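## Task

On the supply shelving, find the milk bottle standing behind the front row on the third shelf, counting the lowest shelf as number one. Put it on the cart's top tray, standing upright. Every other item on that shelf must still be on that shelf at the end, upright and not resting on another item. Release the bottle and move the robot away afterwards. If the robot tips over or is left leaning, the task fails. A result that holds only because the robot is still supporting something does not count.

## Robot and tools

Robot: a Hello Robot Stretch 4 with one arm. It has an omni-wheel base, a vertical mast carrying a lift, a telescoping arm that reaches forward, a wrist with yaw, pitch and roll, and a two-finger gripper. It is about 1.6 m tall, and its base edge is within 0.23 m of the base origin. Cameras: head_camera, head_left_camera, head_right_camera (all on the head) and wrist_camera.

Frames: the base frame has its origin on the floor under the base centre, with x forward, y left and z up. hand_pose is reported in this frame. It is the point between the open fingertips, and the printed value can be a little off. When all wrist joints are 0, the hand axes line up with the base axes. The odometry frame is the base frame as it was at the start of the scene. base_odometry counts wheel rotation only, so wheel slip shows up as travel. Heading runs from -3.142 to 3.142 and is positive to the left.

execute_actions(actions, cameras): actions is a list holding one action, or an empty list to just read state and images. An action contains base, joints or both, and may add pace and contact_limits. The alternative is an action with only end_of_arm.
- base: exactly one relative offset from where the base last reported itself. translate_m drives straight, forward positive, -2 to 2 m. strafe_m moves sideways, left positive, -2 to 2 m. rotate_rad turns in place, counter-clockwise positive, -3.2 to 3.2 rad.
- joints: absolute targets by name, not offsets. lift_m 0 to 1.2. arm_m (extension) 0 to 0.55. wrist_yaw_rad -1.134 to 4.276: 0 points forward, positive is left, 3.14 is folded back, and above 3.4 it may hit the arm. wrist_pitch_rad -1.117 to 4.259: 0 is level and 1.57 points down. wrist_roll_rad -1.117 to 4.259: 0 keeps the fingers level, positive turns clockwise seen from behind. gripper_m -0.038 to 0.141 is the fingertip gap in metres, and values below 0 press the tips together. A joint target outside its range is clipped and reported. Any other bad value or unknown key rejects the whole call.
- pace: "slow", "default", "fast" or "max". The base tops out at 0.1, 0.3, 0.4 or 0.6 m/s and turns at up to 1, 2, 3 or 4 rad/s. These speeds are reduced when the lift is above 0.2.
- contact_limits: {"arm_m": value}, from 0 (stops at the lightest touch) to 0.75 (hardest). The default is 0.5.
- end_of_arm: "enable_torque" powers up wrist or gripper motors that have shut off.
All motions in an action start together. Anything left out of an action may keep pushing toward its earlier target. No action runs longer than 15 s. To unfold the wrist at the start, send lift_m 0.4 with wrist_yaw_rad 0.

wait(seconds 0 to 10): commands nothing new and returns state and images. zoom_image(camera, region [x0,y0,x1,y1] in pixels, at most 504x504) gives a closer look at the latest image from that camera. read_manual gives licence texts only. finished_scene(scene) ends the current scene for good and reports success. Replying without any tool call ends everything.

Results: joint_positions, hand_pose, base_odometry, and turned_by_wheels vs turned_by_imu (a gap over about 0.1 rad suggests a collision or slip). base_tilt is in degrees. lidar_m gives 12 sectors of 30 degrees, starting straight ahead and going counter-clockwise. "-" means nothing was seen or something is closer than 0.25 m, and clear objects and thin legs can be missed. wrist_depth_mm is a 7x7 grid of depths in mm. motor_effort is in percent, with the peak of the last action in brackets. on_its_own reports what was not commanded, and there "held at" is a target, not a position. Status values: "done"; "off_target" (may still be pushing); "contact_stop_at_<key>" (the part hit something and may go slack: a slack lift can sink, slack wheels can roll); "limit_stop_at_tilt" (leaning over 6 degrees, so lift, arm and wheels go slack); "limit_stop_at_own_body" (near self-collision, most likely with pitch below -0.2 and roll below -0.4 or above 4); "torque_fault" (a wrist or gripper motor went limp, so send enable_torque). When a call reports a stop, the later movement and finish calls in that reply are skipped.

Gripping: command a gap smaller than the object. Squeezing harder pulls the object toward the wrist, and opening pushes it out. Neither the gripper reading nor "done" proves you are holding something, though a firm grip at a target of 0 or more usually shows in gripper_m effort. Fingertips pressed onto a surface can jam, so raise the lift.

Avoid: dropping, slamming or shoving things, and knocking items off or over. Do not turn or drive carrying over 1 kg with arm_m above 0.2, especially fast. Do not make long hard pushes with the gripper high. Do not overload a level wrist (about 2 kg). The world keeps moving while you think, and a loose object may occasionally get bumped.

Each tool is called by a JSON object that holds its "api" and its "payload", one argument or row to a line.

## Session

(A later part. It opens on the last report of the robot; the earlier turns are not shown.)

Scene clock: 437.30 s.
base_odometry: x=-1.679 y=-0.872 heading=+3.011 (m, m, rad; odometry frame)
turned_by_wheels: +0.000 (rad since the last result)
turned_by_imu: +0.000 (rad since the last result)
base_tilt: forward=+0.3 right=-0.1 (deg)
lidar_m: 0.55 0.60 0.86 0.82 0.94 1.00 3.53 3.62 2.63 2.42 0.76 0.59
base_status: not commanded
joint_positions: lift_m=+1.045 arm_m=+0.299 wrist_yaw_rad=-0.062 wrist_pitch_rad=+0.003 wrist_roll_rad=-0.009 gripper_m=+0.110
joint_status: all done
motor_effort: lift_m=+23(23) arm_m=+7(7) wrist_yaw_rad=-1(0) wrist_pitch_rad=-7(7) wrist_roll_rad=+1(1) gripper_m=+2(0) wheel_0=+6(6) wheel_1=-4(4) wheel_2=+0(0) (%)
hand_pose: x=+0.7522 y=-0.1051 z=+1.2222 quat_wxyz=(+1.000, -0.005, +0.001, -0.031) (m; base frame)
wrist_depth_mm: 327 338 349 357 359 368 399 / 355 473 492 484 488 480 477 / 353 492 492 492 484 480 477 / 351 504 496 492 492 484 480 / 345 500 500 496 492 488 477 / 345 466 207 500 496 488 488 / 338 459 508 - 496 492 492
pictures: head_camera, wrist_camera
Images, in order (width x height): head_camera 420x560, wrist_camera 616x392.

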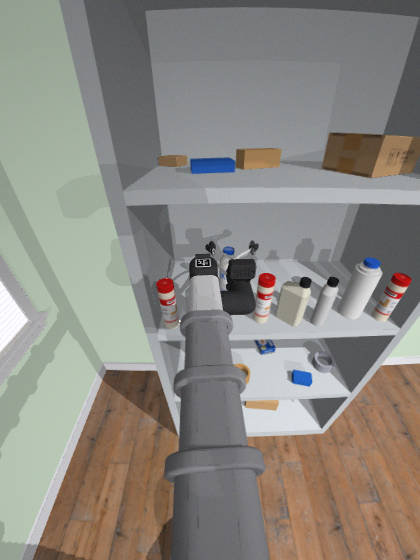

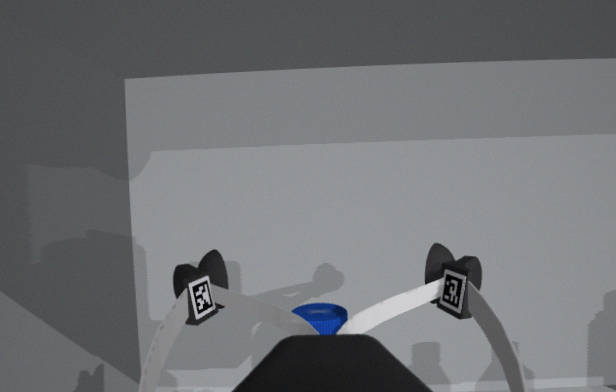

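{"api": "execute_actions", "payload": {
  "actions": [
    {"joints": {"arm_m": 0.359}}
  ],
  "cameras": []
}}

{"api": "execute_actions", "payload": {
  "actions": [
    {"joints": {"lift_m": 0.99}, "pace": "slow"}
  ],
  "cameras": ["head_camera", "wrist_camera"]
}}

Scene clock: 452.77 s.
base_odometry: x=-1.679 y=-0.872 heading=+3.011 (m, m, rad; odometry frame)
turned_by_wheels: +0.000 (rad since the last result)
turned_by_imu: +0.000 (rad since the last result)
base_tilt: forward=+0.3 right=-0.1 (deg)
lidar_m: 0.54 0.60 0.87 0.83 0.93 0.99 3.53 3.62 2.64 2.42 0.76 0.58
base_status: not commanded
joint_positions: lift_m=+1.045 arm_m=+0.358 wrist_yaw_rad=-0.062 wrist_pitch_rad=+0.003 wrist_roll_rad=-0.009 gripper_m=+0.110
joint_status: all done
motor_effort: lift_m=+23(23) arm_m=+7(8) wrist_yaw_rad=-1(0) wrist_pitch_rad=-6(7) wrist_roll_rad=+1(1) gripper_m=-1(1) wheel_0=+6(6) wheel_1=-4(4) wheel_2=+0(0) (%)
hand_pose: x=+0.8112 y=-0.1051 z=+1.2222 quat_wxyz=(+1.000, -0.005, +0.001, -0.031) (m; base frame)
wrist_depth_mm: 329 340 347 357 364 366 404 / 351 439 433 430 424 418 418 / 349 436 436 430 427 421 418 / 345 445 436 433 427 427 421 / 345 442 439 436 427 427 424 / 340 442 207 433 436 427 424 / 336 445 445 - 433 433 427
pictures: none
No camera images: the call's "cameras" was empty. Leave "cameras" out to get every camera's image.

Scene clock: 454.10 s.
base_odometry: x=-1.679 y=-0.872 heading=+3.011 (m, m, rad; odometry frame)
turned_by_wheels: +0.000 (rad since the last result)
turned_by_imu: +0.000 (rad since the last result)
base_tilt: forward=+0.3 right=-0.1 (deg)
lidar_m: 0.54 0.60 0.86 0.84 0.93 1.00 3.55 3.63 2.62 2.41 0.75 0.58
base_status: not commanded
joint_positions: lift_m=+0.990 arm_m=+0.358 wrist_yaw_rad=-0.062 wrist_pitch_rad=+0.003 wrist_roll_rad=-0.009 gripper_m=+0.110
joint_status: all done
motor_effort: lift_m=+17(21) arm_m=+7(7) wrist_yaw_rad=-1(1) wrist_pitch_rad=-7(7) wrist_roll_rad=+1(2) gripper_m=+0(2) wheel_0=+6(6) wheel_1=-4(4) wheel_2=+0(0) (%)
hand_pose: x=+0.8112 y=-0.1051 z=+1.1677 quat_wxyz=(+1.000, -0.005, +0.001, -0.031) (m; base frame)
wrist_depth_mm: 351 433 427 430 418 413 413 / 351 436 433 424 427 424 418 / 347 439 433 433 427 421 418 / 347 442 439 433 430 427 421 / 342 449 436 433 433 424 424 / 342 445 208 199 433 424 427 / 336 430 445 - 439 433 430
pictures: head_camera, wrist_camera
Images, in order (width x height): head_camera 420x560, wrist_camera 616x392.

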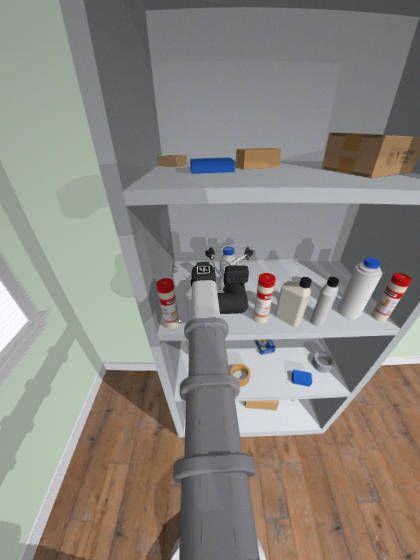

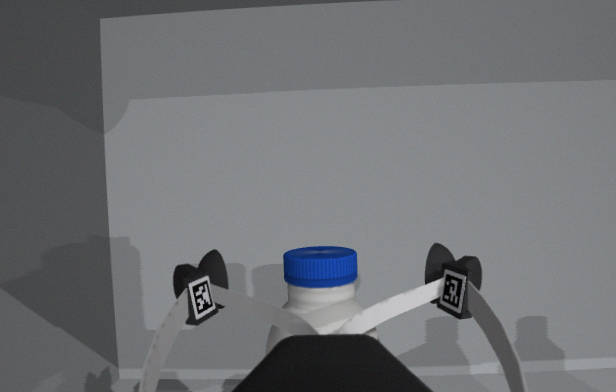

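{"api": "execute_actions", "payload": {
  "actions": [
    {"joints": {"lift_m": 0.928, "wrist_yaw_rad": -0.052}, "pace": "slow"}
  ],
  "cameras": ["head_camera", "wrist_camera"]
}}

Scene clock: 466.20 s.
base_odometry: x=-1.679 y=-0.872 heading=+3.011 (m, m, rad; odometry frame)
turned_by_wheels: +0.000 (rad since the last result)
turned_by_imu: +0.000 (rad since the last result)
base_tilt: forward=+0.3 right=-0.1 (deg)
lidar_m: 0.55 0.59 0.85 0.83 0.94 1.00 3.55 3.62 2.63 2.42 0.78 0.58
base_status: not commanded
joint_positions: lift_m=+0.928 arm_m=+0.358 wrist_yaw_rad=-0.052 wrist_pitch_rad=+0.003 wrist_roll_rad=-0.009 gripper_m=+0.110
joint_status: all done
motor_effort: lift_m=+17(16) arm_m=+7(7) wrist_yaw_rad=+0(1) wrist_pitch_rad=-7(8) wrist_roll_rad=+1(2) gripper_m=-1(0) wheel_0=+6(6) wheel_1=-4(4) wheel_2=+0(0) (%)
hand_pose: x=+0.8122 y=-0.1024 z=+1.1057 quat_wxyz=(+1.000, -0.005, +0.001, -0.026) (m; base frame)
wrist_depth_mm: 343 433 427 424 418 413 410 / 345 436 433 430 418 418 415 / 343 436 433 424 424 421 415 / 342 439 439 198 424 421 421 / 340 439 442 186 424 424 424 / 334 445 208 185 192 402 424 / 329 355 351 - 338 315 342
pictures: head_camera, wrist_camera
Images, in order (width x height): head_camera 420x560, wrist_camera 616x392.

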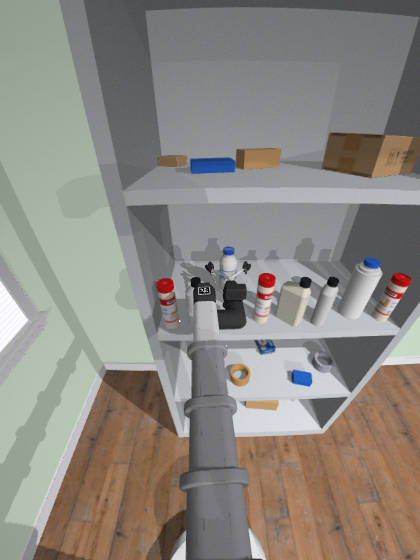

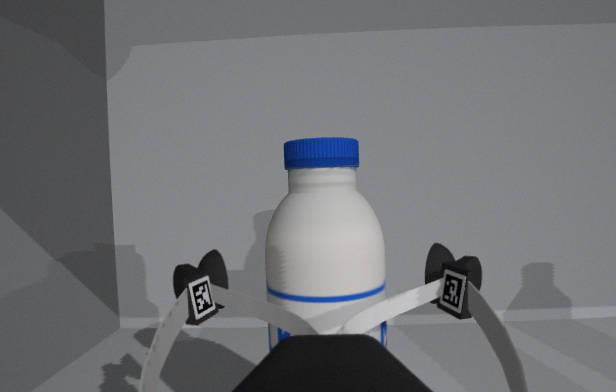

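{"api": "execute_actions", "payload": {
  "actions": [
    {"joints": {"gripper_m": 0.025}}
  ],
  "cameras": ["wrist_camera"]
}}

{"api": "execute_actions", "payload": {
  "actions": [
    {"joints": {"lift_m": 0.95}, "pace": "slow"}
  ],
  "cameras": ["head_camera", "wrist_camera"]
}}

Scene clock: 475.13 s.
base_odometry: x=-1.679 y=-0.872 heading=+3.011 (m, m, rad; odometry frame)
turned_by_wheels: +0.000 (rad since the last result)
turned_by_imu: +0.000 (rad since the last result)
base_tilt: forward=+0.3 right=-0.1 (deg)
lidar_m: 0.55 0.59 0.86 0.82 0.94 1.01 3.56 3.63 2.65 2.42 0.75 0.57
base_status: not commanded
joint_positions: lift_m=+0.928 arm_m=+0.358 wrist_yaw_rad=-0.052 wrist_pitch_rad=+0.003 wrist_roll_rad=-0.009 gripper_m=+0.025
joint_status: all done
motor_effort: lift_m=+17(17) arm_m=+7(7) wrist_yaw_rad=-1(0) wrist_pitch_rad=-7(7) wrist_roll_rad=+1(1) gripper_m=-18(19) wheel_0=+6(6) wheel_1=-4(4) wheel_2=+0(0) (%)
hand_pose: x=+0.8123 y=-0.1023 z=+1.1057 quat_wxyz=(+1.000, -0.005, +0.001, -0.026) (m; base frame)
wrist_depth_mm: 345 433 436 427 418 415 415 / 343 436 430 427 421 418 410 / 343 439 439 427 424 421 413 / 342 442 439 184 424 421 418 / 338 442 439 174 194 424 418 / 338 442 186 172 181 178 421 / 330 334 351 - 338 310 338
pictures: wrist_camera
Images, in order (width x height): wrist_camera 616x392.

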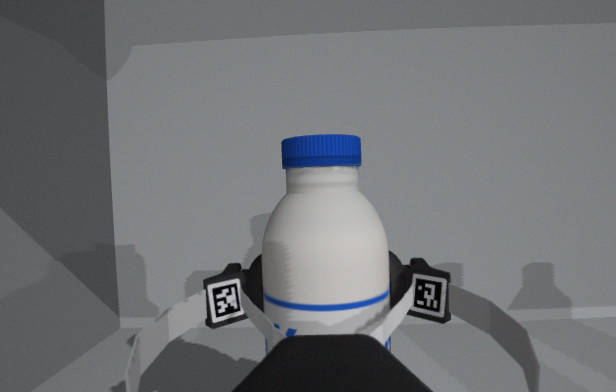

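Scene clock: 476.07 s.
base_odometry: x=-1.679 y=-0.872 heading=+3.011 (m, m, rad; odometry frame)
turned_by_wheels: +0.000 (rad since the last result)
turned_by_imu: +0.000 (rad since the last result)
base_tilt: forward=+0.4 right=-0.2 (deg)
lidar_m: 0.54 0.60 0.86 0.83 0.95 1.00 3.54 3.64 2.64 2.42 0.75 0.59
base_status: not commanded
joint_positions: lift_m=+0.950 arm_m=+0.358 wrist_yaw_rad=-0.052 wrist_pitch_rad=+0.009 wrist_roll_rad=-0.009 gripper_m=+0.025
joint_status: all done
on_its_own: wrist_pitch_rad is at rest, and its effort (-24) is outside its rest range (-23 to +23)
motor_effort: lift_m=+25(26) arm_m=+7(7) wrist_yaw_rad=-1(1) wrist_pitch_rad=-24(26) wrist_roll_rad=+1(2) gripper_m=-18(17) wheel_0=+6(6) wheel_1=-4(4) wheel_2=+0(0) (%)
hand_pose: x=+0.8123 y=-0.1023 z=+1.1253 quat_wxyz=(+1.000, -0.004, +0.004, -0.026) (m; base frame)
wrist_depth_mm: 345 433 424 421 418 413 407 / 343 430 433 424 418 415 413 / 345 433 433 424 427 418 413 / 342 439 439 184 424 421 418 / 338 442 439 173 194 421 421 / 334 445 187 172 181 178 421 / 329 366 387 - 370 343 368
pictures: head_camera, wrist_camera
Images, in order (width x height): head_camera 420x560, wrist_camera 616x392.

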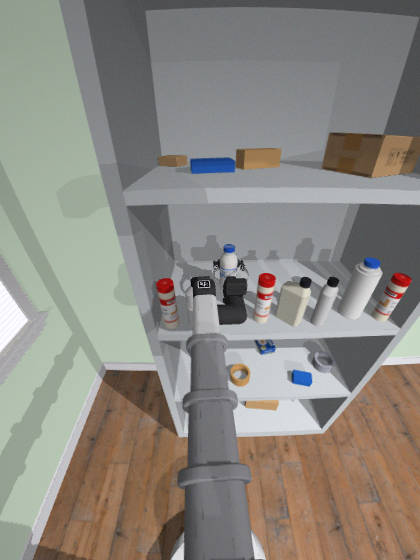

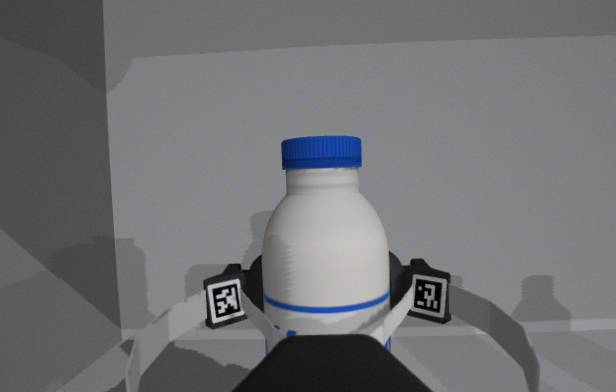

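{"api": "execute_actions", "payload": {
  "actions": [
    {"joints": {"lift_m": 1.05, "gripper_m": 0.015}, "pace": "slow"}
  ],
  "cameras": ["head_camera", "wrist_camera"]
}}

Scene clock: 481.70 s.
base_odometry: x=-1.679 y=-0.872 heading=+3.011 (m, m, rad; odometry frame)
turned_by_wheels: +0.000 (rad since the last result)
turned_by_imu: +0.000 (rad since the last result)
base_tilt: forward=+0.3 right=-0.1 (deg)
lidar_m: 0.54 0.60 0.86 0.81 0.92 1.00 3.58 3.64 2.65 2.40 0.75 0.57
base_status: not commanded
joint_positions: lift_m=+1.050 arm_m=+0.358 wrist_yaw_rad=-0.052 wrist_pitch_rad=+0.009 wrist_roll_rad=-0.009 gripper_m=+0.015
joint_status: all done
on_its_own: wrist_pitch_rad is at rest, and its effort (-24) is outside its rest range (-23 to +23)
motor_effort: lift_m=+25(27) arm_m=+7(7) wrist_yaw_rad=-1(1) wrist_pitch_rad=-24(25) wrist_roll_rad=+1(1) gripper_m=-21(20) wheel_0=+6(6) wheel_1=-4(4) wheel_2=+0(0) (%)
hand_pose: x=+0.8123 y=-0.1023 z=+1.2253 quat_wxyz=(+1.000, -0.004, +0.004, -0.026) (m; base frame)
wrist_depth_mm: 324 342 349 359 366 370 404 / 345 433 427 424 421 415 410 / 342 439 433 191 424 418 418 / 340 442 436 180 424 421 418 / 340 445 445 170 198 421 418 / 334 449 185 169 181 175 424 / 329 445 445 - 439 427 427
pictures: head_camera, wrist_camera
Images, in order (width x height): head_camera 420x560, wrist_camera 616x392.

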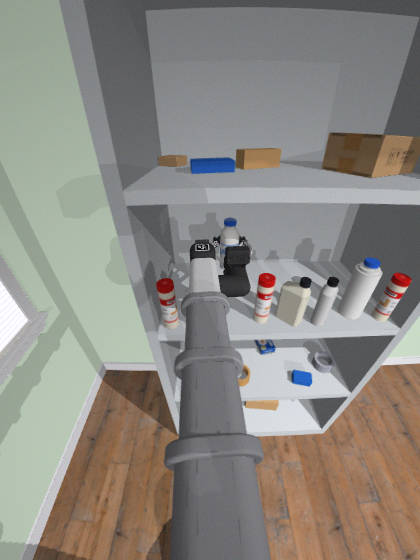

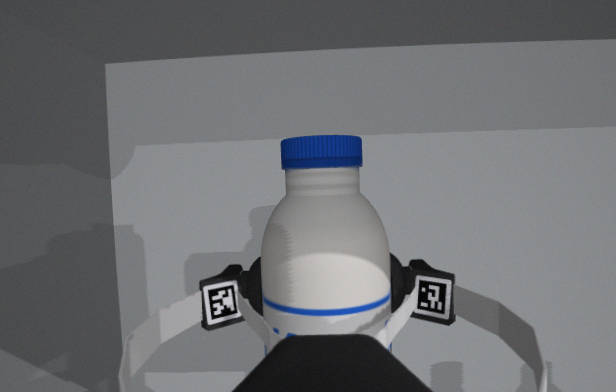

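{"api": "execute_actions", "payload": {
  "actions": [
    {"joints": {"arm_m": 0.0}}
  ]
}}

Scene clock: 490.63 s.
base_odometry: x=-1.679 y=-0.872 heading=+3.011 (m, m, rad; odometry frame)
turned_by_wheels: +0.000 (rad since the last result)
turned_by_imu: +0.000 (rad since the last result)
base_tilt: forward=+0.3 right=-0.1 (deg)
lidar_m: 0.39 0.58 0.85 0.82 0.95 1.00 3.56 3.62 2.63 2.40 0.76 0.41
base_status: not commanded
joint_positions: lift_m=+1.050 arm_m=+0.001 wrist_yaw_rad=-0.052 wrist_pitch_rad=+0.009 wrist_roll_rad=-0.009 gripper_m=+0.015
joint_status: all done
on_its_own: wrist_pitch_rad is at rest, and its effort (-25) is outside its rest range (-23 to +23)
motor_effort: lift_m=+25(25) arm_m=-7(7) wrist_yaw_rad=+0(1) wrist_pitch_rad=-25(24) wrist_roll_rad=+1(1) gripper_m=-20(22) wheel_0=+6(6) wheel_1=-4(4) wheel_2=+0(0) (%)
hand_pose: x=+0.4557 y=-0.1024 z=+1.2252 quat_wxyz=(+1.000, -0.004, +0.005, -0.026) (m; base frame)
wrist_depth_mm: 340 334 340 349 362 364 397 / 370 477 544 564 585 597 615 / 370 530 798 191 768 778 759 / 368 530 798 181 788 778 768 / 364 521 798 171 196 778 768 / 362 377 185 170 180 176 676 / 359 377 397 - 379 392 521
pictures: head_camera, head_left_camera, head_right_camera, wrist_camera
Images, in order (width x height): head_camera 420x560, head_left_camera 420x672, head_right_camera 420x672, wrist_camera 616x392.

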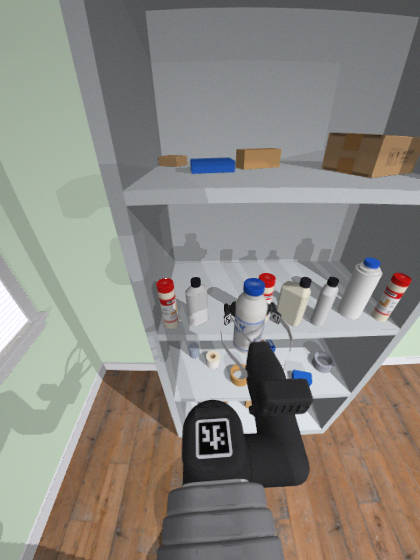

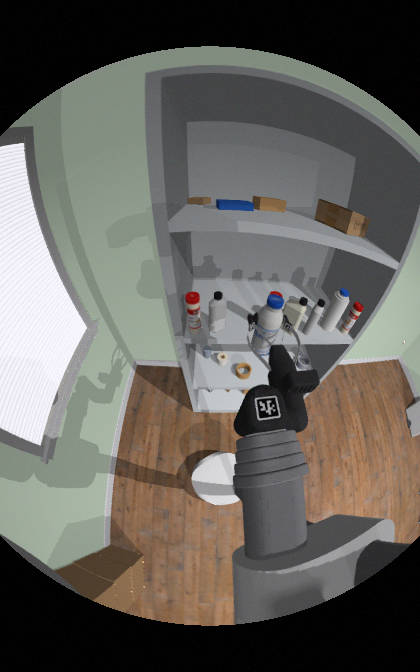

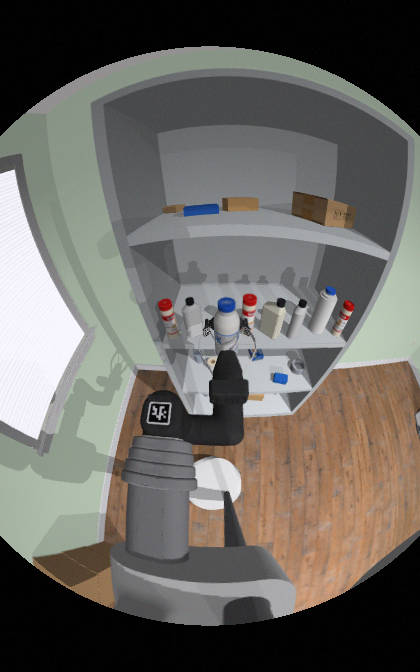

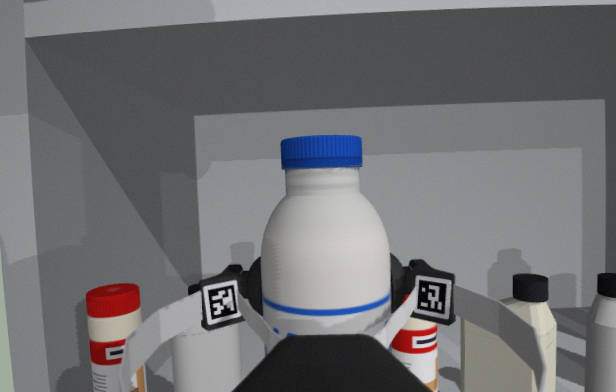

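{"api": "execute_actions", "payload": {
  "actions": [
    {"base": {"rotate_rad": -2.194}, "joints": {"lift_m": 0.85}}
  ],
  "cameras": ["head_camera", "wrist_camera"]
}}

Scene clock: 521.03 s.
base_odometry: x=-1.679 y=-0.872 heading=+0.818 (m, m, rad; odometry frame)
turned_by_wheels: -2.193 (rad since the last result)
turned_by_imu: -2.198 (rad since the last result)
base_tilt: forward=+0.3 right=-0.1 (deg)
lidar_m: 0.40 2.43 0.80 0.58 0.55 0.57 0.87 0.84 0.90 1.00 2.35 0.44
base_status: done
joint_positions: lift_m=+0.850 arm_m=+0.001 wrist_yaw_rad=-0.052 wrist_pitch_rad=+0.009 wrist_roll_rad=-0.009 gripper_m=+0.015
joint_status: all done
on_its_own: wrist_pitch_rad is at rest, and its effort (-25) is outside its rest range (-23 to +23)
motor_effort: lift_m=+19(24) arm_m=-7(7) wrist_yaw_rad=+0(3) wrist_pitch_rad=-25(26) wrist_roll_rad=+2(1) gripper_m=-20(20) wheel_0=+7(10) wheel_1=+5(9) wheel_2=+6(11) (%)
hand_pose: x=+0.4557 y=-0.1023 z=+1.0257 quat_wxyz=(+1.000, -0.004, +0.005, -0.026) (m; base frame)
wrist_depth_mm: - - - - - - - / - - - - - - - / - - - 191 - - - / - - - 181 - - - / - - - 170 197 - - / - - 185 169 180 176 - / 1983 - - - - - -
pictures: head_camera, wrist_camera
Images, in order (width x height): head_camera 420x560, wrist_camera 616x392.

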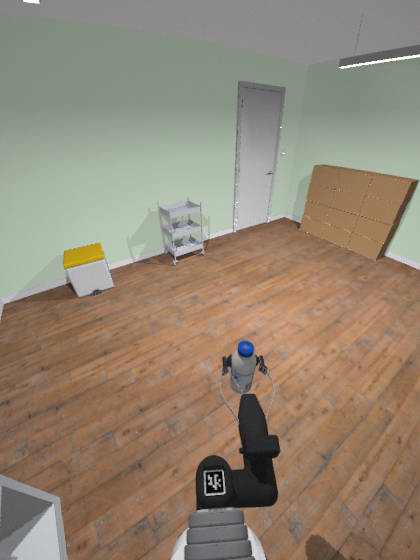

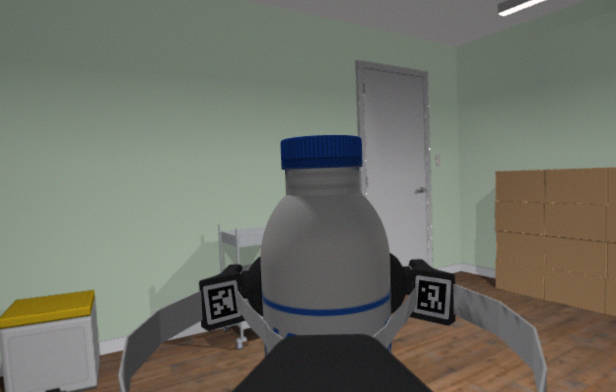

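{"api": "execute_actions", "payload": {
  "actions": [
    {"base": {"translate_m": 2.0}, "pace": "fast"}
  ],
  "cameras": ["head_camera", "wrist_camera"]
}}

Scene clock: 529.73 s.
base_odometry: x=-0.313 y=+0.589 heading=+0.819 (m, m, rad; odometry frame)
turned_by_wheels: +0.001 (rad since the last result)
turned_by_imu: -0.004 (rad since the last result)
base_tilt: forward=+0.3 right=-0.1 (deg)
lidar_m: 0.40 0.72 1.14 1.08 2.01 1.89 2.24 2.27 2.61 2.50 2.39 0.42
base_status: done
joint_positions: lift_m=+0.850 arm_m=+0.001 wrist_yaw_rad=-0.052 wrist_pitch_rad=+0.009 wrist_roll_rad=-0.009 gripper_m=+0.015
joint_status: not commanded
on_its_own: wrist_pitch_rad is at rest, and its effort (-24) is outside its rest range (-23 to +23)
motor_effort: lift_m=+20(20) arm_m=-7(7) wrist_yaw_rad=-1(1) wrist_pitch_rad=-24(25) wrist_roll_rad=+1(2) gripper_m=-20(21) wheel_0=+5(12) wheel_1=+6(11) wheel_2=-4(15) (%)
hand_pose: x=+0.4557 y=-0.1023 z=+1.0257 quat_wxyz=(+1.000, -0.004, +0.004, -0.026) (m; base frame)
wrist_depth_mm: 854 917 1042 1205 1366 1618 - / 842 946 1060 1205 1397 1661 - / 854 931 1060 191 1430 1661 - / 854 946 1060 181 1430 1618 - / 842 960 1060 170 197 1708 - / 854 946 185 170 181 177 - / 798 809 866 - 1464 1661 -
pictures: head_camera, wrist_camera
Images, in order (width x height): head_camera 420x560, wrist_camera 616x392.

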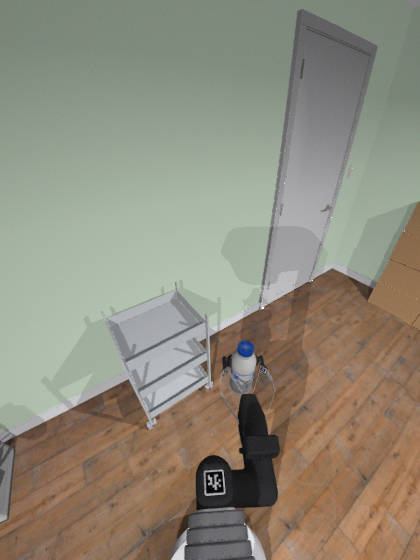

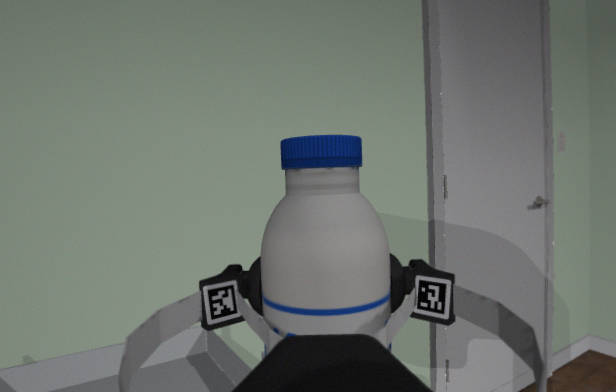

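{"api": "zoom_image", "payload": {
  "camera": "head_camera",
  "region": [80, 270, 280, 440]
}}

Region (80, 270, 280, 440) of head_camera's 420x560 image, scaled by 2.520, with more detail than that image has; it fills the top 428 rows of this view, and the rest is white.

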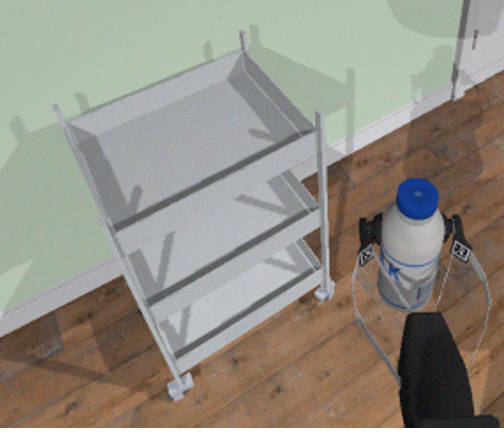

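{"api": "execute_actions", "payload": {
  "actions": [
    {"base": {"rotate_rad": 0.4}}
  ],
  "cameras": ["head_camera", "wrist_camera"]
}}

Scene clock: 580.07 s.
base_odometry: x=-0.313 y=+0.589 heading=+1.218 (m, m, rad; odometry frame)
turned_by_wheels: +0.399 (rad since the last result)
turned_by_imu: +0.399 (rad since the last result)
base_tilt: forward=+0.3 right=-0.1 (deg)
lidar_m: 0.40 1.18 1.09 2.04 1.87 1.96 2.28 2.61 2.96 2.40 1.91 0.40
base_status: done
joint_positions: lift_m=+0.850 arm_m=+0.001 wrist_yaw_rad=-0.052 wrist_pitch_rad=+0.009 wrist_roll_rad=-0.009 gripper_m=+0.015
joint_status: not commanded
on_its_own: wrist_pitch_rad is at rest, and its effort (-25) is outside its rest range (-23 to +23)
motor_effort: lift_m=+20(20) arm_m=-7(7) wrist_yaw_rad=-1(2) wrist_pitch_rad=-25(25) wrist_roll_rad=+2(2) gripper_m=-20(21) wheel_0=-7(11) wheel_1=-5(10) wheel_2=-3(11) (%)
hand_pose: x=+0.4557 y=-0.1023 z=+1.0257 quat_wxyz=(+1.000, -0.004, +0.004, -0.026) (m; base frame)
wrist_depth_mm: 866 891 946 946 1008 1060 1060 / 891 904 946 976 1025 1060 1078 / 904 931 931 976 1025 1042 1078 / 878 917 946 181 1025 1060 1078 / 904 904 976 171 197 1060 1098 / 891 904 185 168 180 175 1118 / 904 931 854 - 778 1078 1118
pictures: head_camera, wrist_camera
Images, in order (width x height): head_camera 420x560, wrist_camera 616x392.

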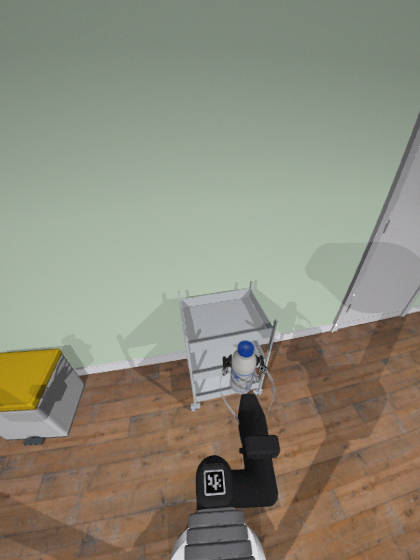

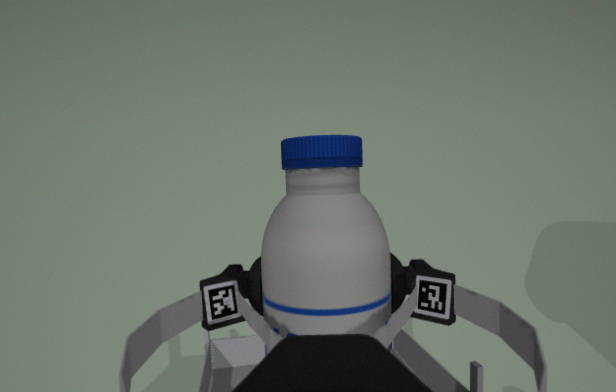

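{"api": "execute_actions", "payload": {
  "actions": [
    {"base": {"translate_m": 0.2}, "joints": {"lift_m": 0.8}}
  ],
  "cameras": ["head_camera", "wrist_camera"]
}}

Scene clock: 588.47 s.
base_odometry: x=-0.244 y=+0.777 heading=+1.218 (m, m, rad; odometry frame)
turned_by_wheels: +0.001 (rad since the last result)
turned_by_imu: +0.000 (rad since the last result)
base_tilt: forward=+0.3 right=-0.1 (deg)
lidar_m: 0.41 0.99 0.99 2.06 2.03 2.01 2.45 2.76 2.93 2.37 1.61 0.62
base_status: done
joint_positions: lift_m=+0.800 arm_m=+0.001 wrist_yaw_rad=-0.052 wrist_pitch_rad=+0.009 wrist_roll_rad=-0.009 gripper_m=+0.015
joint_status: all done
on_its_own: wrist_pitch_rad is at rest, and its effort (-25) is outside its rest range (-23 to +23)
motor_effort: lift_m=+19(19) arm_m=-7(7) wrist_yaw_rad=-1(1) wrist_pitch_rad=-25(26) wrist_roll_rad=+2(2) gripper_m=-21(21) wheel_0=+7(9) wheel_1=+5(7) wheel_2=-4(13) (%)
hand_pose: x=+0.4557 y=-0.1023 z=+0.9757 quat_wxyz=(+1.000, -0.004, +0.005, -0.026) (m; base frame)
wrist_depth_mm: 707 715 741 768 809 820 854 / 699 723 759 778 798 831 866 / 707 732 750 192 798 831 866 / 707 732 750 181 798 842 866 / 715 732 768 170 197 842 866 / 715 715 185 169 181 176 891 / 723 732 661 - 691 866 904
pictures: head_camera, wrist_camera
Images, in order (width x height): head_camera 420x560, wrist_camera 616x392.

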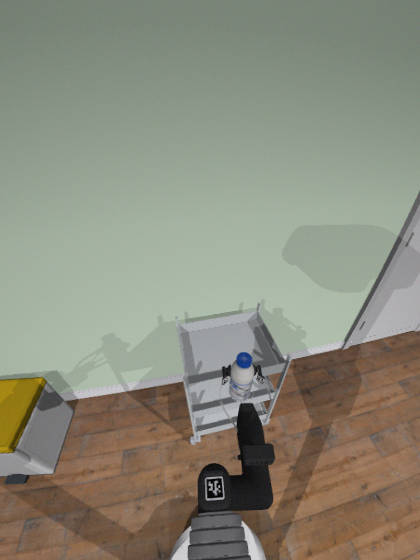

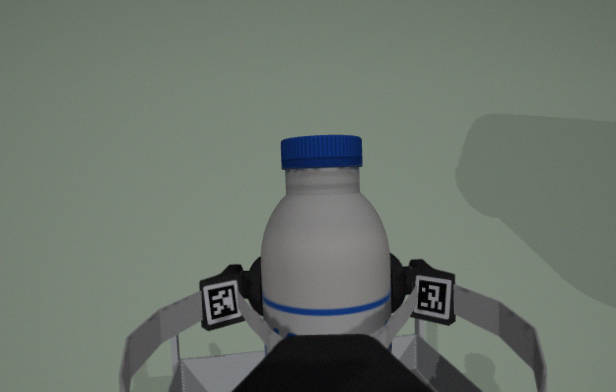

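{"api": "zoom_image", "payload": {
  "camera": "head_camera",
  "region": [150, 290, 320, 460]
}}

Region (150, 290, 320, 460) of head_camera's 420x560 image, scaled by 2.965, with more detail than that image has.

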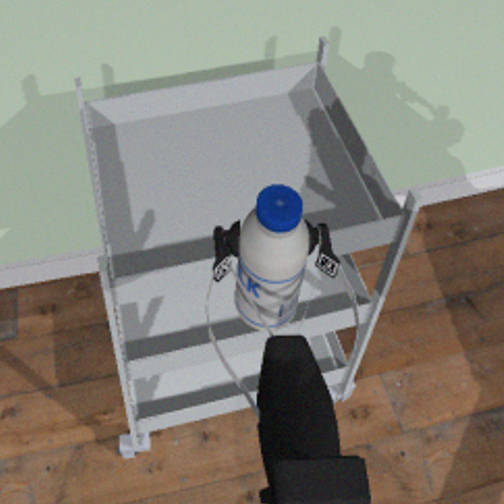

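{"api": "execute_actions", "payload": {
  "actions": [
    {"joints": {"arm_m": 0.225}}
  ],
  "cameras": []
}}

{"api": "execute_actions", "payload": {
  "actions": [
    {"joints": {"lift_m": 0.66}}
  ],
  "cameras": ["head_camera", "wrist_camera"]
}}

Scene clock: 631.33 s.
base_odometry: x=-0.244 y=+0.777 heading=+1.218 (m, m, rad; odometry frame)
turned_by_wheels: +0.000 (rad since the last result)
turned_by_imu: +0.000 (rad since the last result)
base_tilt: forward=+0.3 right=+0.0 (deg)
lidar_m: 0.51 0.99 0.98 2.07 2.03 2.00 2.46 2.77 2.93 2.37 1.61 0.59
base_status: not commanded
joint_positions: lift_m=+0.800 arm_m=+0.224 wrist_yaw_rad=-0.052 wrist_pitch_rad=+0.009 wrist_roll_rad=-0.009 gripper_m=+0.015
joint_status: all done
on_its_own: wrist_pitch_rad is at rest, and its effort (-25) is outside its rest range (-23 to +23)
motor_effort: lift_m=+19(19) arm_m=+7(8) wrist_yaw_rad=-2(2) wrist_pitch_rad=-25(24) wrist_roll_rad=+2(1) gripper_m=-20(21) wheel_0=+6(7) wheel_1=+5(4) wheel_2=-4(4) (%)
hand_pose: x=+0.6782 y=-0.1022 z=+0.9758 quat_wxyz=(+1.000, -0.004, +0.004, -0.026) (m; base frame)
wrist_depth_mm: 492 512 525 544 554 580 597 / 500 517 530 549 564 591 609 / 496 521 535 191 574 603 609 / 504 517 539 181 574 597 615 / 500 521 539 170 198 597 615 / 504 521 185 169 181 175 627 / 508 525 544 - 591 603 627
pictures: none
No camera images: the call's "cameras" was empty. Leave "cameras" out to get every camera's image.

Scene clock: 632.97 s.
base_odometry: x=-0.244 y=+0.777 heading=+1.218 (m, m, rad; odometry frame)
turned_by_wheels: +0.000 (rad since the last result)
turned_by_imu: +0.000 (rad since the last result)
base_tilt: forward=+0.3 right=-0.1 (deg)
lidar_m: 0.52 0.95 1.00 2.07 2.01 2.02 2.45 2.77 2.93 2.36 1.63 0.59
base_status: not commanded
joint_positions: lift_m=+0.660 arm_m=+0.224 wrist_yaw_rad=-0.052 wrist_pitch_rad=+0.009 wrist_roll_rad=-0.009 gripper_m=+0.015
joint_status: all done
on_its_own: wrist_pitch_rad is at rest, and its effort (-25) is outside its rest range (-23 to +23)
motor_effort: lift_m=+19(18) arm_m=+7(7) wrist_yaw_rad=-1(1) wrist_pitch_rad=-25(25) wrist_roll_rad=+1(1) gripper_m=-22(21) wheel_0=+6(7) wheel_1=+5(4) wheel_2=-4(4) (%)
hand_pose: x=+0.6782 y=-0.1022 z=+0.8357 quat_wxyz=(+1.000, -0.004, +0.005, -0.026) (m; base frame)
wrist_depth_mm: 496 508 530 539 564 580 603 / 496 512 539 549 569 591 603 / 500 521 530 191 574 585 609 / 500 517 535 181 569 597 615 / 508 521 535 171 198 603 615 / 508 521 185 169 181 176 627 / 508 415 436 - 449 418 332
pictures: head_camera, wrist_camera
Images, in order (width x height): head_camera 420x560, wrist_camera 616x392.

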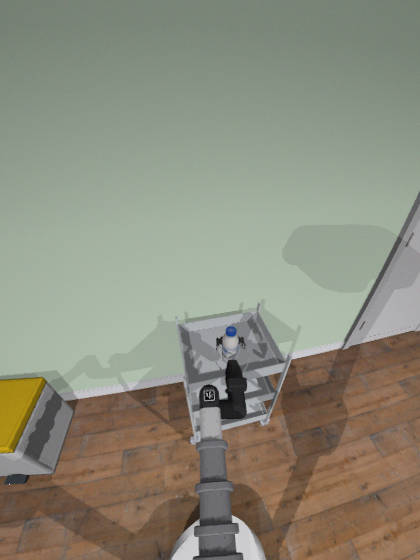

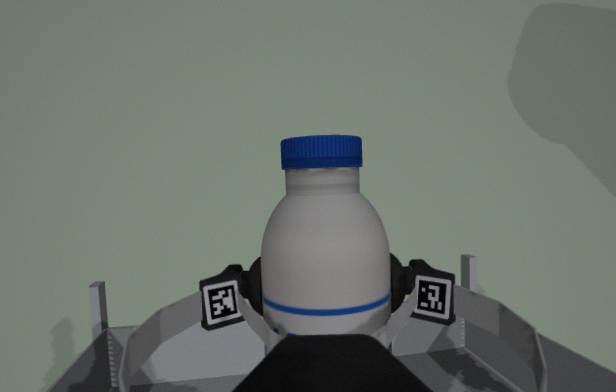

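{"api": "zoom_image", "payload": {
  "camera": "head_camera",
  "region": [165, 300, 305, 440]
}}

Region (165, 300, 305, 440) of head_camera's 420x560 image, scaled by 3.600, with more detail than that image has.

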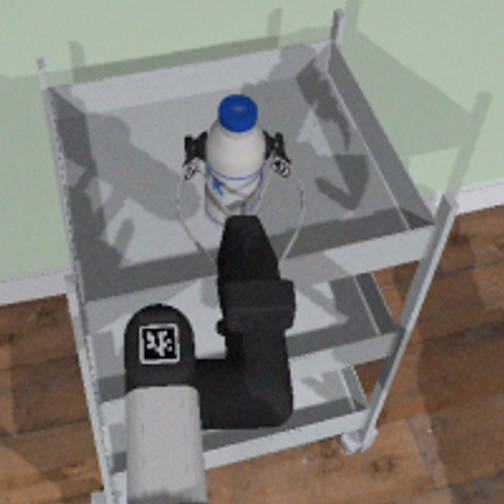

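{"api": "execute_actions", "payload": {
  "actions": [
    {"joints": {"lift_m": 0.62}, "pace": "slow"}
  ],
  "cameras": ["wrist_camera"]
}}

Scene clock: 657.90 s.
base_odometry: x=-0.244 y=+0.777 heading=+1.218 (m, m, rad; odometry frame)
turned_by_wheels: +0.000 (rad since the last result)
turned_by_imu: +0.000 (rad since the last result)
base_tilt: forward=+0.4 right=-0.1 (deg)
lidar_m: 0.53 1.00 1.00 2.05 2.03 2.01 2.44 2.78 2.94 2.38 1.61 0.58
base_status: not commanded
joint_positions: lift_m=+0.620 arm_m=+0.224 wrist_yaw_rad=-0.052 wrist_pitch_rad=+0.009 wrist_roll_rad=-0.009 gripper_m=+0.015
joint_status: all done
on_its_own: wrist_pitch_rad is at rest, and its effort (-24) is outside its rest range (-23 to +23)
motor_effort: lift_m=+19(18) arm_m=+7(7) wrist_yaw_rad=-2(2) wrist_pitch_rad=-24(25) wrist_roll_rad=+2(2) gripper_m=-21(19) wheel_0=+7(6) wheel_1=+5(5) wheel_2=-4(4) (%)
hand_pose: x=+0.6782 y=-0.1022 z=+0.7957 quat_wxyz=(+1.000, -0.004, +0.005, -0.026) (m; base frame)
wrist_depth_mm: 492 512 525 535 564 585 609 / 496 512 525 544 569 591 615 / 504 521 535 191 564 591 609 / 508 521 539 181 574 597 621 / 508 521 530 170 197 597 615 / 504 415 185 169 181 175 359 / 303 366 384 - 366 357 319
pictures: wrist_camera
Images, in order (width x height): wrist_camera 616x392.

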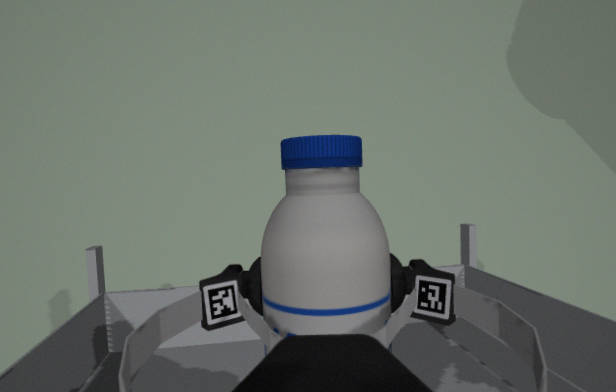

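{"api": "execute_actions", "payload": {
  "actions": [
    {"joints": {"lift_m": 0.602}, "pace": "slow"}
  ],
  "cameras": ["wrist_camera"]
}}

Scene clock: 665.23 s.
base_odometry: x=-0.244 y=+0.777 heading=+1.218 (m, m, rad; odometry frame)
turned_by_wheels: +0.000 (rad since the last result)
turned_by_imu: +0.000 (rad since the last result)
base_tilt: forward=+0.3 right=-0.1 (deg)
lidar_m: 0.52 0.99 0.98 2.05 2.01 2.03 2.47 2.77 2.92 2.37 1.63 0.59
base_status: not commanded
joint_positions: lift_m=+0.602 arm_m=+0.224 wrist_yaw_rad=-0.052 wrist_pitch_rad=+0.006 wrist_roll_rad=-0.009 gripper_m=+0.015
joint_status: all done
motor_effort: lift_m=+18(19) arm_m=+7(7) wrist_yaw_rad=-2(2) wrist_pitch_rad=-19(24) wrist_roll_rad=+2(2) gripper_m=-21(21) wheel_0=+7(7) wheel_1=+5(5) wheel_2=-4(4) (%)
hand_pose: x=+0.6782 y=-0.1022 z=+0.7785 quat_wxyz=(+1.000, -0.004, +0.003, -0.026) (m; base frame)
wrist_depth_mm: 496 512 525 549 564 580 609 / 504 512 530 549 580 585 615 / 496 517 530 192 574 591 615 / 500 525 535 181 580 597 615 / 504 521 539 170 197 591 627 / 504 413 185 169 180 175 343 / 291 332 349 - 338 327 319
pictures: wrist_camera
Images, in order (width x height): wrist_camera 616x392.

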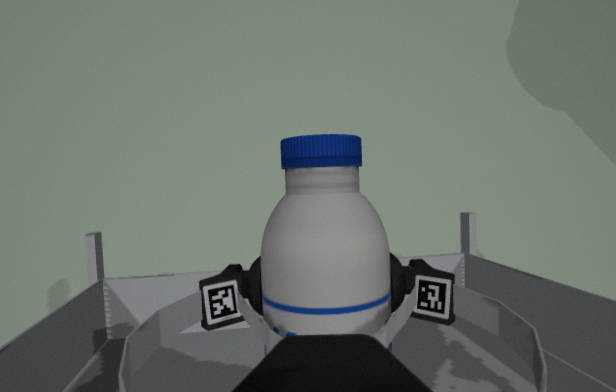

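{"api": "execute_actions", "payload": {
  "actions": [
    {"joints": {"gripper_m": 0.11}}
  ],
  "cameras": ["head_camera", "wrist_camera"]
}}

Scene clock: 671.20 s.
base_odometry: x=-0.244 y=+0.777 heading=+1.218 (m, m, rad; odometry frame)
turned_by_wheels: +0.000 (rad since the last result)
turned_by_imu: +0.000 (rad since the last result)
base_tilt: forward=+0.4 right=-0.1 (deg)
lidar_m: 0.52 0.98 0.99 2.05 2.04 2.02 2.45 2.76 2.95 2.37 1.61 0.57
base_status: not commanded
joint_positions: lift_m=+0.602 arm_m=+0.224 wrist_yaw_rad=-0.052 wrist_pitch_rad=+0.003 wrist_roll_rad=-0.009 gripper_m=+0.110
joint_status: all done
motor_effort: lift_m=+18(18) arm_m=+7(7) wrist_yaw_rad=-1(1) wrist_pitch_rad=-8(18) wrist_roll_rad=+2(2) gripper_m=-2(22) wheel_0=+6(6) wheel_1=+5(4) wheel_2=-4(4) (%)
hand_pose: x=+0.6782 y=-0.1023 z=+0.7795 quat_wxyz=(+1.000, -0.005, +0.002, -0.026) (m; base frame)
wrist_depth_mm: 500 512 530 544 564 597 609 / 496 512 535 549 569 591 609 / 504 521 535 549 569 597 609 / 500 517 535 198 580 597 615 / 504 521 535 186 462 591 627 / 504 413 206 184 191 377 345 / 291 359 357 - 342 322 327
pictures: head_camera, wrist_camera
Images, in order (width x height): head_camera 420x560, wrist_camera 616x392.

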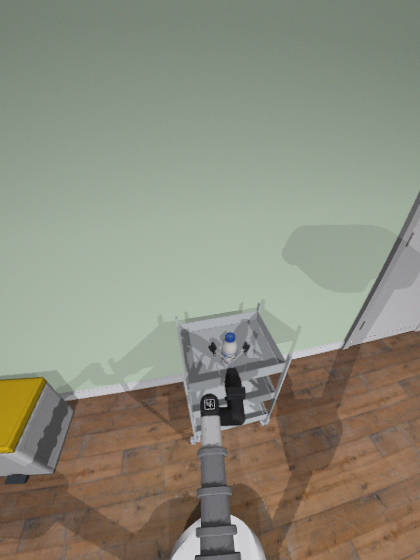

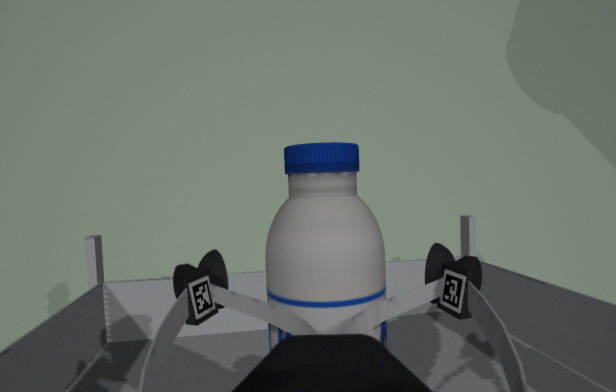

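{"api": "execute_actions", "payload": {
  "actions": [
    {"base": {"translate_m": -0.3}, "joints": {"arm_m": 0.0}}
  ]
}}

Scene clock: 676.50 s.
base_odometry: x=-0.348 y=+0.495 heading=+1.218 (m, m, rad; odometry frame)
turned_by_wheels: -0.001 (rad since the last result)
turned_by_imu: +0.000 (rad since the last result)
base_tilt: forward=+0.3 right=-0.1 (deg)
lidar_m: 0.83 1.28 1.15 2.01 1.80 1.96 2.16 2.21 2.76 2.41 2.10 0.90
base_status: done
joint_positions: lift_m=+0.602 arm_m=+0.001 wrist_yaw_rad=-0.052 wrist_pitch_rad=+0.003 wrist_roll_rad=-0.009 gripper_m=+0.110
joint_status: all done
motor_effort: lift_m=+18(18) arm_m=-7(8) wrist_yaw_rad=-1(1) wrist_pitch_rad=-9(8) wrist_roll_rad=+1(2) gripper_m=-2(0) wheel_0=-6(10) wheel_1=-5(12) wheel_2=+4(13) (%)
hand_pose: x=+0.4557 y=-0.1023 z=+0.7796 quat_wxyz=(+1.000, -0.005, +0.001, -0.026) (m; base frame)
wrist_depth_mm: 960 991 1025 1078 1098 1182 1182 / 960 1008 1025 1078 1098 1138 1229 / 991 991 1042 1098 1138 1160 1229 / 976 1008 1042 1042 1138 1160 1205 / 991 1008 621 647 654 1160 1229 / 991 1025 208 1098 1098 1138 1182 / 1025 1042 976 - 891 1182 1229
pictures: head_camera, head_left_camera, head_right_camera, wrist_camera
Images, in order (width x height): head_camera 420x560, head_left_camera 420x672, head_right_camera 420x672, wrist_camera 616x392.

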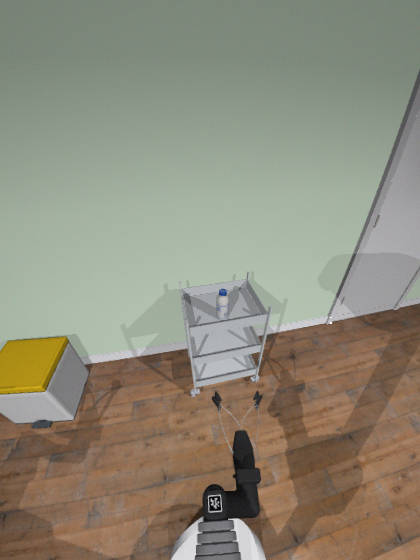

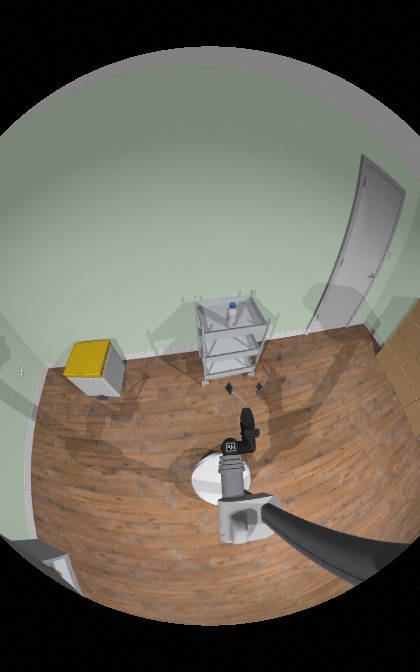

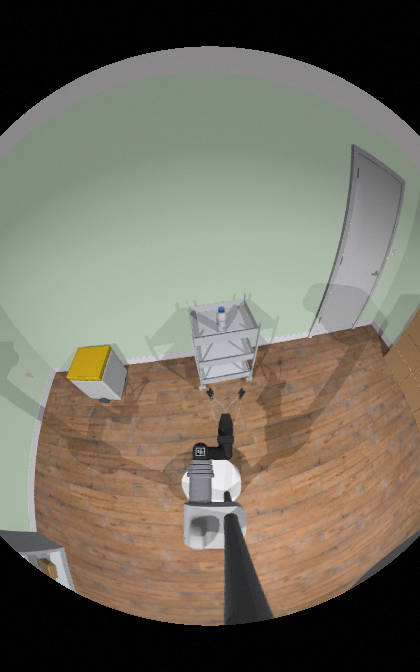

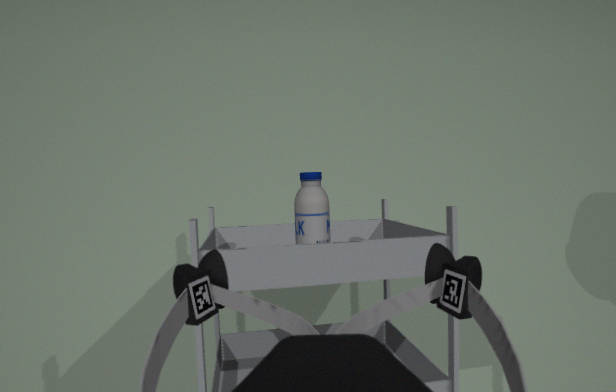

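{"api": "execute_actions", "payload": {
  "actions": [
    {"joints": {"wrist_yaw_rad": 2.4}}
  ],
  "cameras": ["head_camera", "wrist_camera"]
}}

Scene clock: 684.60 s.
base_odometry: x=-0.348 y=+0.495 heading=+1.218 (m, m, rad; odometry frame)
turned_by_wheels: +0.000 (rad since the last result)
turned_by_imu: +0.000 (rad since the last result)
base_tilt: forward=+0.3 right=-0.1 (deg)
lidar_m: 0.81 1.27 1.15 1.99 1.80 1.96 2.17 2.19 2.74 2.41 2.08 0.90
base_status: not commanded
joint_positions: lift_m=+0.602 arm_m=+0.001 wrist_yaw_rad=+2.400 wrist_pitch_rad=+0.003 wrist_roll_rad=-0.009 gripper_m=+0.110
joint_status: all done
motor_effort: lift_m=+18(18) arm_m=-7(7) wrist_yaw_rad=+0(6) wrist_pitch_rad=-7(7) wrist_roll_rad=+2(2) gripper_m=-1(1) wheel_0=-6(6) wheel_1=-5(5) wheel_2=+4(4) (%)
hand_pose: x=+0.0185 y=+0.2594 z=+0.7796 quat_wxyz=(+0.363, -0.003, -0.004, +0.932) (m; base frame)
wrist_depth_mm: - - - - - 1863 1618 / - - - - - 1808 1618 / - - - - - 1808 1661 / - - - - - 1921 1618 / - - - - - 1808 1661 / - - 207 - - 1756 1661 / 1863 1808 1863 - 1863 1661 1661
pictures: head_camera, wrist_camera
Images, in order (width x height): head_camera 420x560, wrist_camera 616x392.

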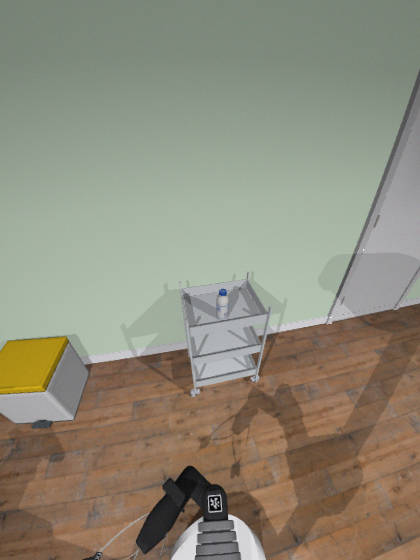

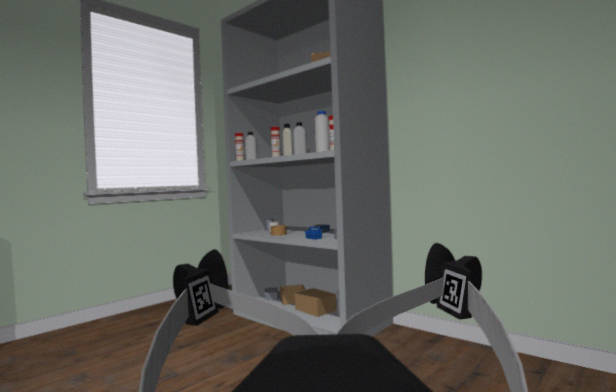

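All seven items are upright on the third shelf, and the milk bottle is standing in the top tray.

{"api": "finished_scene", "payload": {
  "scene": 1
}}

The scene is finished: the task was done.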